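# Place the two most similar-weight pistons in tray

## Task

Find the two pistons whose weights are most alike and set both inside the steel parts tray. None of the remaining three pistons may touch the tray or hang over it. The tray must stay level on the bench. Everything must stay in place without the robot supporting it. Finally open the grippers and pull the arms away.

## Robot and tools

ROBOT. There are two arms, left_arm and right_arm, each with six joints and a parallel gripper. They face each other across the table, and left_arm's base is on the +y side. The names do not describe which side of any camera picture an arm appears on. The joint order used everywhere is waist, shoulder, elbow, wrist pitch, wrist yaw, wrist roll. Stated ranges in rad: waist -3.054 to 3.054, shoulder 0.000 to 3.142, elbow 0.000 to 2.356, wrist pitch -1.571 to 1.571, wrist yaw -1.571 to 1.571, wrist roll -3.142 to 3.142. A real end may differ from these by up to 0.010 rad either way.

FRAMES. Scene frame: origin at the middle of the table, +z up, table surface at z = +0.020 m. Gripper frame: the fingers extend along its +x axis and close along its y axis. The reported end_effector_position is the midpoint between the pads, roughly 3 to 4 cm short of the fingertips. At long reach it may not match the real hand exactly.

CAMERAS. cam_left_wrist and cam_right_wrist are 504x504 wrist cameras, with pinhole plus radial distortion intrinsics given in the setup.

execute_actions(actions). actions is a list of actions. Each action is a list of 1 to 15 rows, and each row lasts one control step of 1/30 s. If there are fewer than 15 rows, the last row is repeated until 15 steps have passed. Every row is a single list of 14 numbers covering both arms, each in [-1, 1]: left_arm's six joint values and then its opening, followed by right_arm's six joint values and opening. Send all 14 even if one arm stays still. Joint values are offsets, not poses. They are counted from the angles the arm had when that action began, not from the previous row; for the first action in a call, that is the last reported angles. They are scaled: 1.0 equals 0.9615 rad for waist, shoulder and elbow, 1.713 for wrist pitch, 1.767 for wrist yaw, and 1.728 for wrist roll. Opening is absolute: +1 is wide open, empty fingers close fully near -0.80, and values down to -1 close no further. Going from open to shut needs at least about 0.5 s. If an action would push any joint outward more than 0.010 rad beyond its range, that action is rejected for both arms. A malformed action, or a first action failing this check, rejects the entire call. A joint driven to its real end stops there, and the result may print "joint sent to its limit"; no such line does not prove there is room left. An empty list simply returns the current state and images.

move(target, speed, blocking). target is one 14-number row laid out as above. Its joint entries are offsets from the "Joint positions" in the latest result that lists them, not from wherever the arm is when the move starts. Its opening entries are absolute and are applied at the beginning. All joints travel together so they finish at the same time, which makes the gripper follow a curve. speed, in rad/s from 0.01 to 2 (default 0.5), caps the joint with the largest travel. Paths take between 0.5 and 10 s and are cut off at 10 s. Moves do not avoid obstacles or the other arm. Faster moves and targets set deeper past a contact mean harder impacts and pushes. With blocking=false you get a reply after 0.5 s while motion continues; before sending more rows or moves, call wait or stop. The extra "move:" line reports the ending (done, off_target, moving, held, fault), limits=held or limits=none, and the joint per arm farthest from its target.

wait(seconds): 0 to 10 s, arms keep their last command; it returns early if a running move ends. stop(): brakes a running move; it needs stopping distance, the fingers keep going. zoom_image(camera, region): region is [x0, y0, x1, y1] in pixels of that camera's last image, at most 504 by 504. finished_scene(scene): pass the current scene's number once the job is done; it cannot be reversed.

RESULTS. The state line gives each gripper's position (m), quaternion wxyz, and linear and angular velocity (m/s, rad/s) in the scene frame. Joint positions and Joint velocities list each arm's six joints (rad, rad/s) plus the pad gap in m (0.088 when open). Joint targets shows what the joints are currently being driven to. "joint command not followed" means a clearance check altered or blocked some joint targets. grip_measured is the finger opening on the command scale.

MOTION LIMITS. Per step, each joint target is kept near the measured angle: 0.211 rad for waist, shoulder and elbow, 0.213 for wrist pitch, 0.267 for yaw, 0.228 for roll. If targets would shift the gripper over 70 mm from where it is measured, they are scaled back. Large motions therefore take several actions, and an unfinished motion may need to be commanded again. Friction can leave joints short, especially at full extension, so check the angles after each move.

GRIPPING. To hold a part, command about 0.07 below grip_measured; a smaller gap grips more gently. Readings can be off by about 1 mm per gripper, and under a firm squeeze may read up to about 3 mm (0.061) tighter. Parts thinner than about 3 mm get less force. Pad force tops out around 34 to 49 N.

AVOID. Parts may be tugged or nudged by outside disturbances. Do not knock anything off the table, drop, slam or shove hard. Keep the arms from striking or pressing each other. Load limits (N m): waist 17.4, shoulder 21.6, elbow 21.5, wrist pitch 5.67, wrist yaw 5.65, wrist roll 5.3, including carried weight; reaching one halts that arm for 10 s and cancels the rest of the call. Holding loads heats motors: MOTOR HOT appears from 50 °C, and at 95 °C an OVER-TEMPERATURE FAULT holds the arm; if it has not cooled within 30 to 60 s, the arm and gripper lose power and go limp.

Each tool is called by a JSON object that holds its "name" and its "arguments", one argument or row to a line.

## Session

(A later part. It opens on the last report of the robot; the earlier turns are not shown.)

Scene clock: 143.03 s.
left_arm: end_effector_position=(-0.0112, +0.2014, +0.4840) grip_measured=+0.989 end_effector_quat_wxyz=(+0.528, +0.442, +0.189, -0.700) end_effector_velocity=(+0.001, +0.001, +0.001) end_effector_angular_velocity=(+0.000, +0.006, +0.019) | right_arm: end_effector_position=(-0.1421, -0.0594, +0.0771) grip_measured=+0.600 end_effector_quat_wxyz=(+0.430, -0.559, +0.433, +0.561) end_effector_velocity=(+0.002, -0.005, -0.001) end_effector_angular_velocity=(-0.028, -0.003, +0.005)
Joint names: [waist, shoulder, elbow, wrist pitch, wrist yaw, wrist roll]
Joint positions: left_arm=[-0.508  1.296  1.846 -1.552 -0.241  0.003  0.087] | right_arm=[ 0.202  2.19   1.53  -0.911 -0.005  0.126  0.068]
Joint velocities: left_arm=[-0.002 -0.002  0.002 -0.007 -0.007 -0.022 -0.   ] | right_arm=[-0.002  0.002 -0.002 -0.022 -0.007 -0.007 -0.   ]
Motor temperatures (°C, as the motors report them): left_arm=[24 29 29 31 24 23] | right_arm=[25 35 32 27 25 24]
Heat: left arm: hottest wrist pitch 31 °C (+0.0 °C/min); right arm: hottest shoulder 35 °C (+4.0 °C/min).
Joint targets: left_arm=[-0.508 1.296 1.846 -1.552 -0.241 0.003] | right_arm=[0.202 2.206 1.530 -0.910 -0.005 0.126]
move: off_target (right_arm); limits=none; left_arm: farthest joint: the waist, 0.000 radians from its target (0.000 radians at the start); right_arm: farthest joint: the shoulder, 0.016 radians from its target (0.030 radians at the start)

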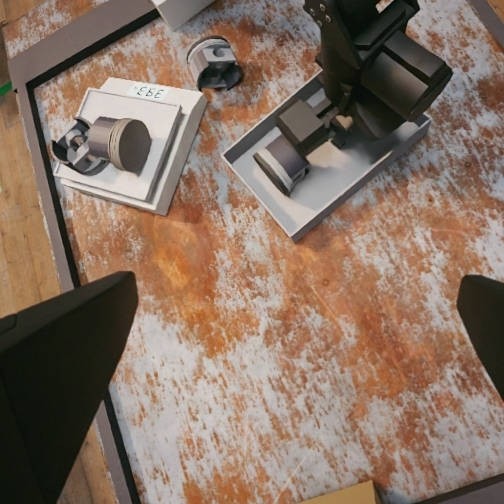

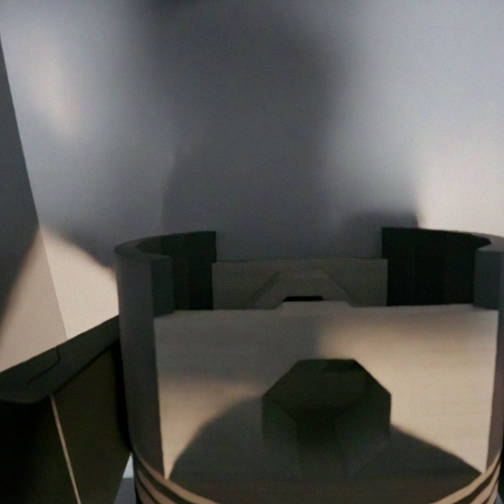

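{"name": "execute_actions", "arguments": {
  "actions": [
    [[0,0,0,0,0,0,1,0,0.018,0,0,0,0,0.47],[0,0,0,0,0,0,1,0,0.02,0,0,0,0,0.47],[0,0,0,0,0,0,1,0,0.021,0,0,0,0,0.5],[0,0,0,0,0,0,1,0,0.021,0,0,0,0,0.53],[0,0,0,0,0,0,1,0,0.021,0,0,0,0,0.56],[0,0,0,0,0,0,1,0,0.015,0,0,0,0,0.58],[0,0,0,0,0,0,1,0,0.01,0,0,0,0,0.6],[0,0,0,0,0,0,1,0,0.005,0,0,0,0,0.62],[0,0,0,0,0,0,1,0,0.005,0,0,0,0,0.64],[0,0,0,0,0,0,1,0,0.005,0,0,0,0,0.67],[0,0,0,0,0,0,1,0,0.005,0,0,0,0,0.71],[0,0,0,0,0,0,1,0,0.005,0,0,0,0,0.75],[0,0,0,0,0,0,1,0,0.005,0,0,0,0,0.79],[0,0,0,0,0,0,1,0,0.005,0,0,0,0,0.83],[0,0,0,0,0,0,1,0,0.005,0,0,0,0,0.86]]
  ]
}}

{"name": "move", "arguments": {
  "target": [0,0,0,0,0,0,1, 0,-0.105,0.17,-0.14,0,0,0.86],
  "speed": 0.5
}}

Scene clock: 144.17 s.
left_arm: end_effector_position=(-0.0112, +0.2014, +0.4840) grip_measured=+0.989 end_effector_quat_wxyz=(+0.528, +0.442, +0.189, -0.700) end_effector_velocity=(-0.001, +0.002, -0.003) end_effector_angular_velocity=(+0.013, -0.005, -0.012) | right_arm: end_effector_position=(-0.1421, -0.0595, +0.0768) grip_measured=+0.755 end_effector_quat_wxyz=(+0.430, -0.559, +0.433, +0.561) end_effector_velocity=(-0.001, -0.003, +0.000) end_effector_angular_velocity=(-0.004, -0.010, +0.015)
Joint names: [waist, shoulder, elbow, wrist pitch, wrist yaw, wrist roll]
Joint positions: left_arm=[-0.508  1.296  1.846 -1.552 -0.241  0.003  0.087] | right_arm=[ 0.202  2.191  1.53  -0.911 -0.005  0.126  0.076]
Joint velocities: left_arm=[-0.002 -0.002 -0.007 -0.007  0.007  0.007 -0.   ] | right_arm=[ 0.007 -0.002 -0.002 -0.007  0.007 -0.007  0.048]
Motor temperatures (°C, as the motors report them): left_arm=[24 29 29 31 24 23] | right_arm=[25 35 32 27 25 24]
Heat: left arm: hottest wrist pitch 31 °C (+0.0 °C/min); right arm: hottest shoulder 35 °C (+3.0 °C/min).
Joint targets: left_arm=[-0.508 1.296 1.846 -1.552 -0.241 0.003] | right_arm=[0.202 2.194 1.530 -0.911 -0.005 0.126]

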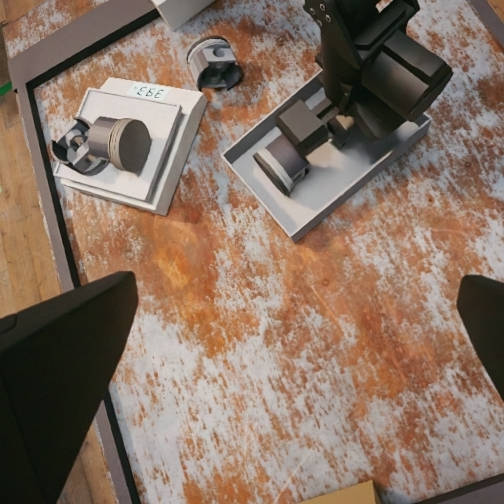

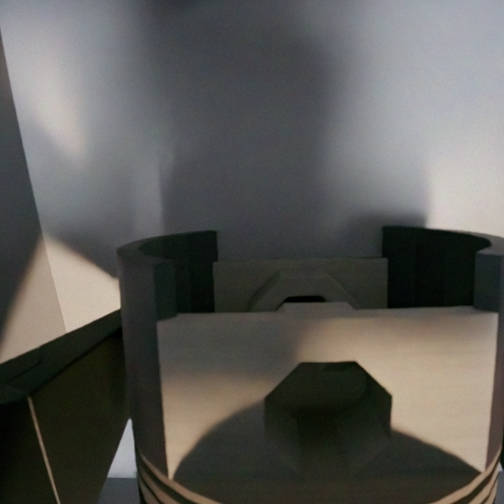

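Scene clock: 145.27 s.
left_arm: end_effector_position=(-0.0112, +0.2014, +0.4840) grip_measured=+0.989 end_effector_quat_wxyz=(+0.528, +0.442, +0.189, -0.700) end_effector_velocity=(+0.000, +0.003, -0.000) end_effector_angular_velocity=(+0.004, -0.008, -0.024) | right_arm: end_effector_position=(-0.1422, -0.0593, +0.1494) grip_measured=+0.858 end_effector_quat_wxyz=(+0.432, -0.556, +0.431, +0.564) end_effector_velocity=(-0.000, -0.005, +0.002) end_effector_angular_velocity=(-0.019, +0.000, -0.005)
Joint names: [waist, shoulder, elbow, wrist pitch, wrist yaw, wrist roll]
Joint positions: left_arm=[-0.508  1.296  1.846 -1.552 -0.241  0.003  0.087] | right_arm=[ 0.202  2.1    1.687 -1.149 -0.005  0.126  0.081]
Joint velocities: left_arm=[-0.002 -0.007 -0.002 -0.007  0.007  0.022 -0.   ] | right_arm=[ 0.002 -0.002  0.002 -0.022 -0.007  0.007 -0.   ]
Motor temperatures (°C, as the motors report them): left_arm=[24 29 29 31 24 23] | right_arm=[25 35 32 27 25 24]
Heat: left arm: hottest wrist pitch 31 °C (+0.0 °C/min); right arm: hottest shoulder 35 °C (+3.0 °C/min).
Joint targets: left_arm=[-0.508 1.296 1.846 -1.552 -0.241 0.003] | right_arm=[0.202 2.090 1.694 -1.151 -0.005 0.126]
move: done; limits=none; left_arm: farthest joint: the waist, 0.000 radians from its target (0.000 radians at the start); right_arm: farthest joint: the shoulder, 0.010 radians from its target (0.101 radians at the start)

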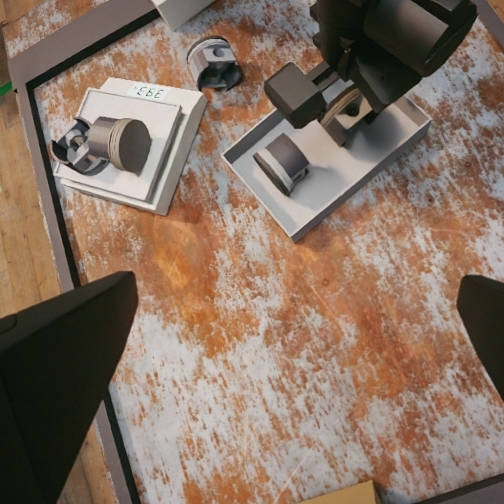

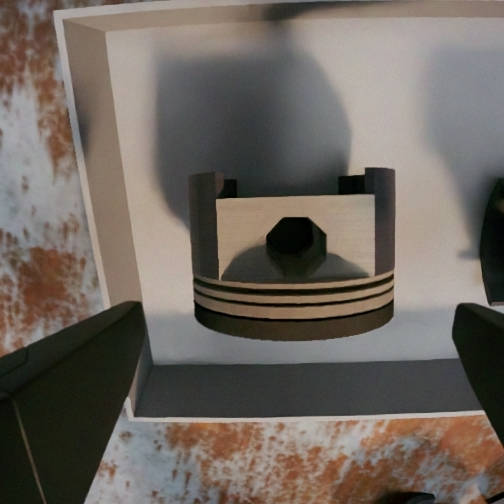

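Both are in. Retract the right arm.

{"name": "move", "arguments": {
  "target": [0,0,0,0,0,0,1, 0.3,-0.85,-0.75,0,0,0,0.86],
  "speed": 1.0
}}

Scene clock: 147.07 s.
left_arm: end_effector_position=(-0.0112, +0.2014, +0.4840) grip_measured=+0.989 end_effector_quat_wxyz=(+0.528, +0.442, +0.189, -0.700) end_effector_velocity=(+0.001, +0.000, +0.002) end_effector_angular_velocity=(-0.015, -0.012, -0.016) | right_arm: end_effector_position=(-0.1284, -0.2597, +0.2010) grip_measured=+0.858 end_effector_quat_wxyz=(+0.360, -0.579, +0.335, +0.650) end_effector_velocity=(+0.002, -0.003, -0.001) end_effector_angular_velocity=(-0.009, -0.001, +0.020)
Joint names: [waist, shoulder, elbow, wrist pitch, wrist yaw, wrist roll]
Joint positions: left_arm=[-0.508  1.296  1.846 -1.552 -0.241  0.003  0.087] | right_arm=[ 0.487  1.291  0.976 -1.149 -0.005  0.126  0.081]
Joint velocities: left_arm=[-0.002 -0.007 -0.002  0.007 -0.007  0.022 -0.   ] | right_arm=[-0.002 -0.007 -0.007 -0.007 -0.007 -0.022 -0.   ]
Motor temperatures (°C, as the motors report them): left_arm=[24 29 29 31 24 23] | right_arm=[25 35 32 27 25 24]
Heat: left arm: hottest wrist pitch 31 °C (+0.0 °C/min); right arm: hottest shoulder 35 °C (+2.0 °C/min).
Joint targets: left_arm=[-0.508 1.296 1.846 -1.552 -0.241 0.003] | right_arm=[0.490 1.283 0.966 -1.149 -0.005 0.126]
move: done; limits=none; left_arm: farthest joint: the waist, 0.000 radians from its target (0.000 radians at the start); right_arm: farthest joint: the elbow, 0.010 radians from its target (0.721 radians at the start)

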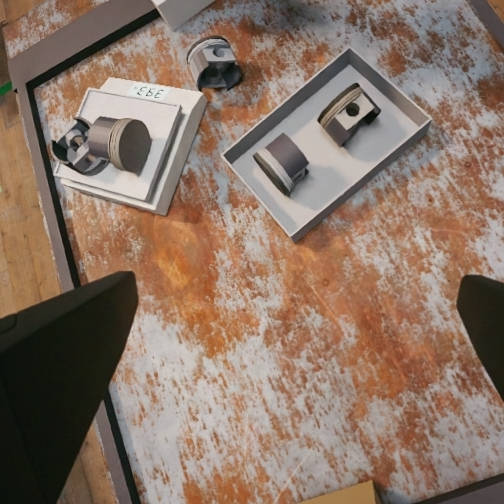

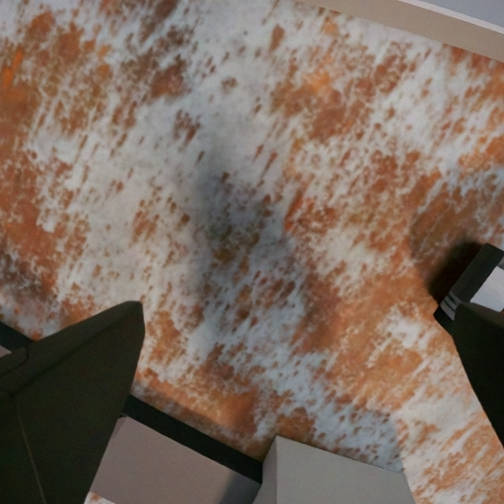

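{"name": "finished_scene", "arguments": {
  "scene": 2
}}

The scene is finished: the task was done.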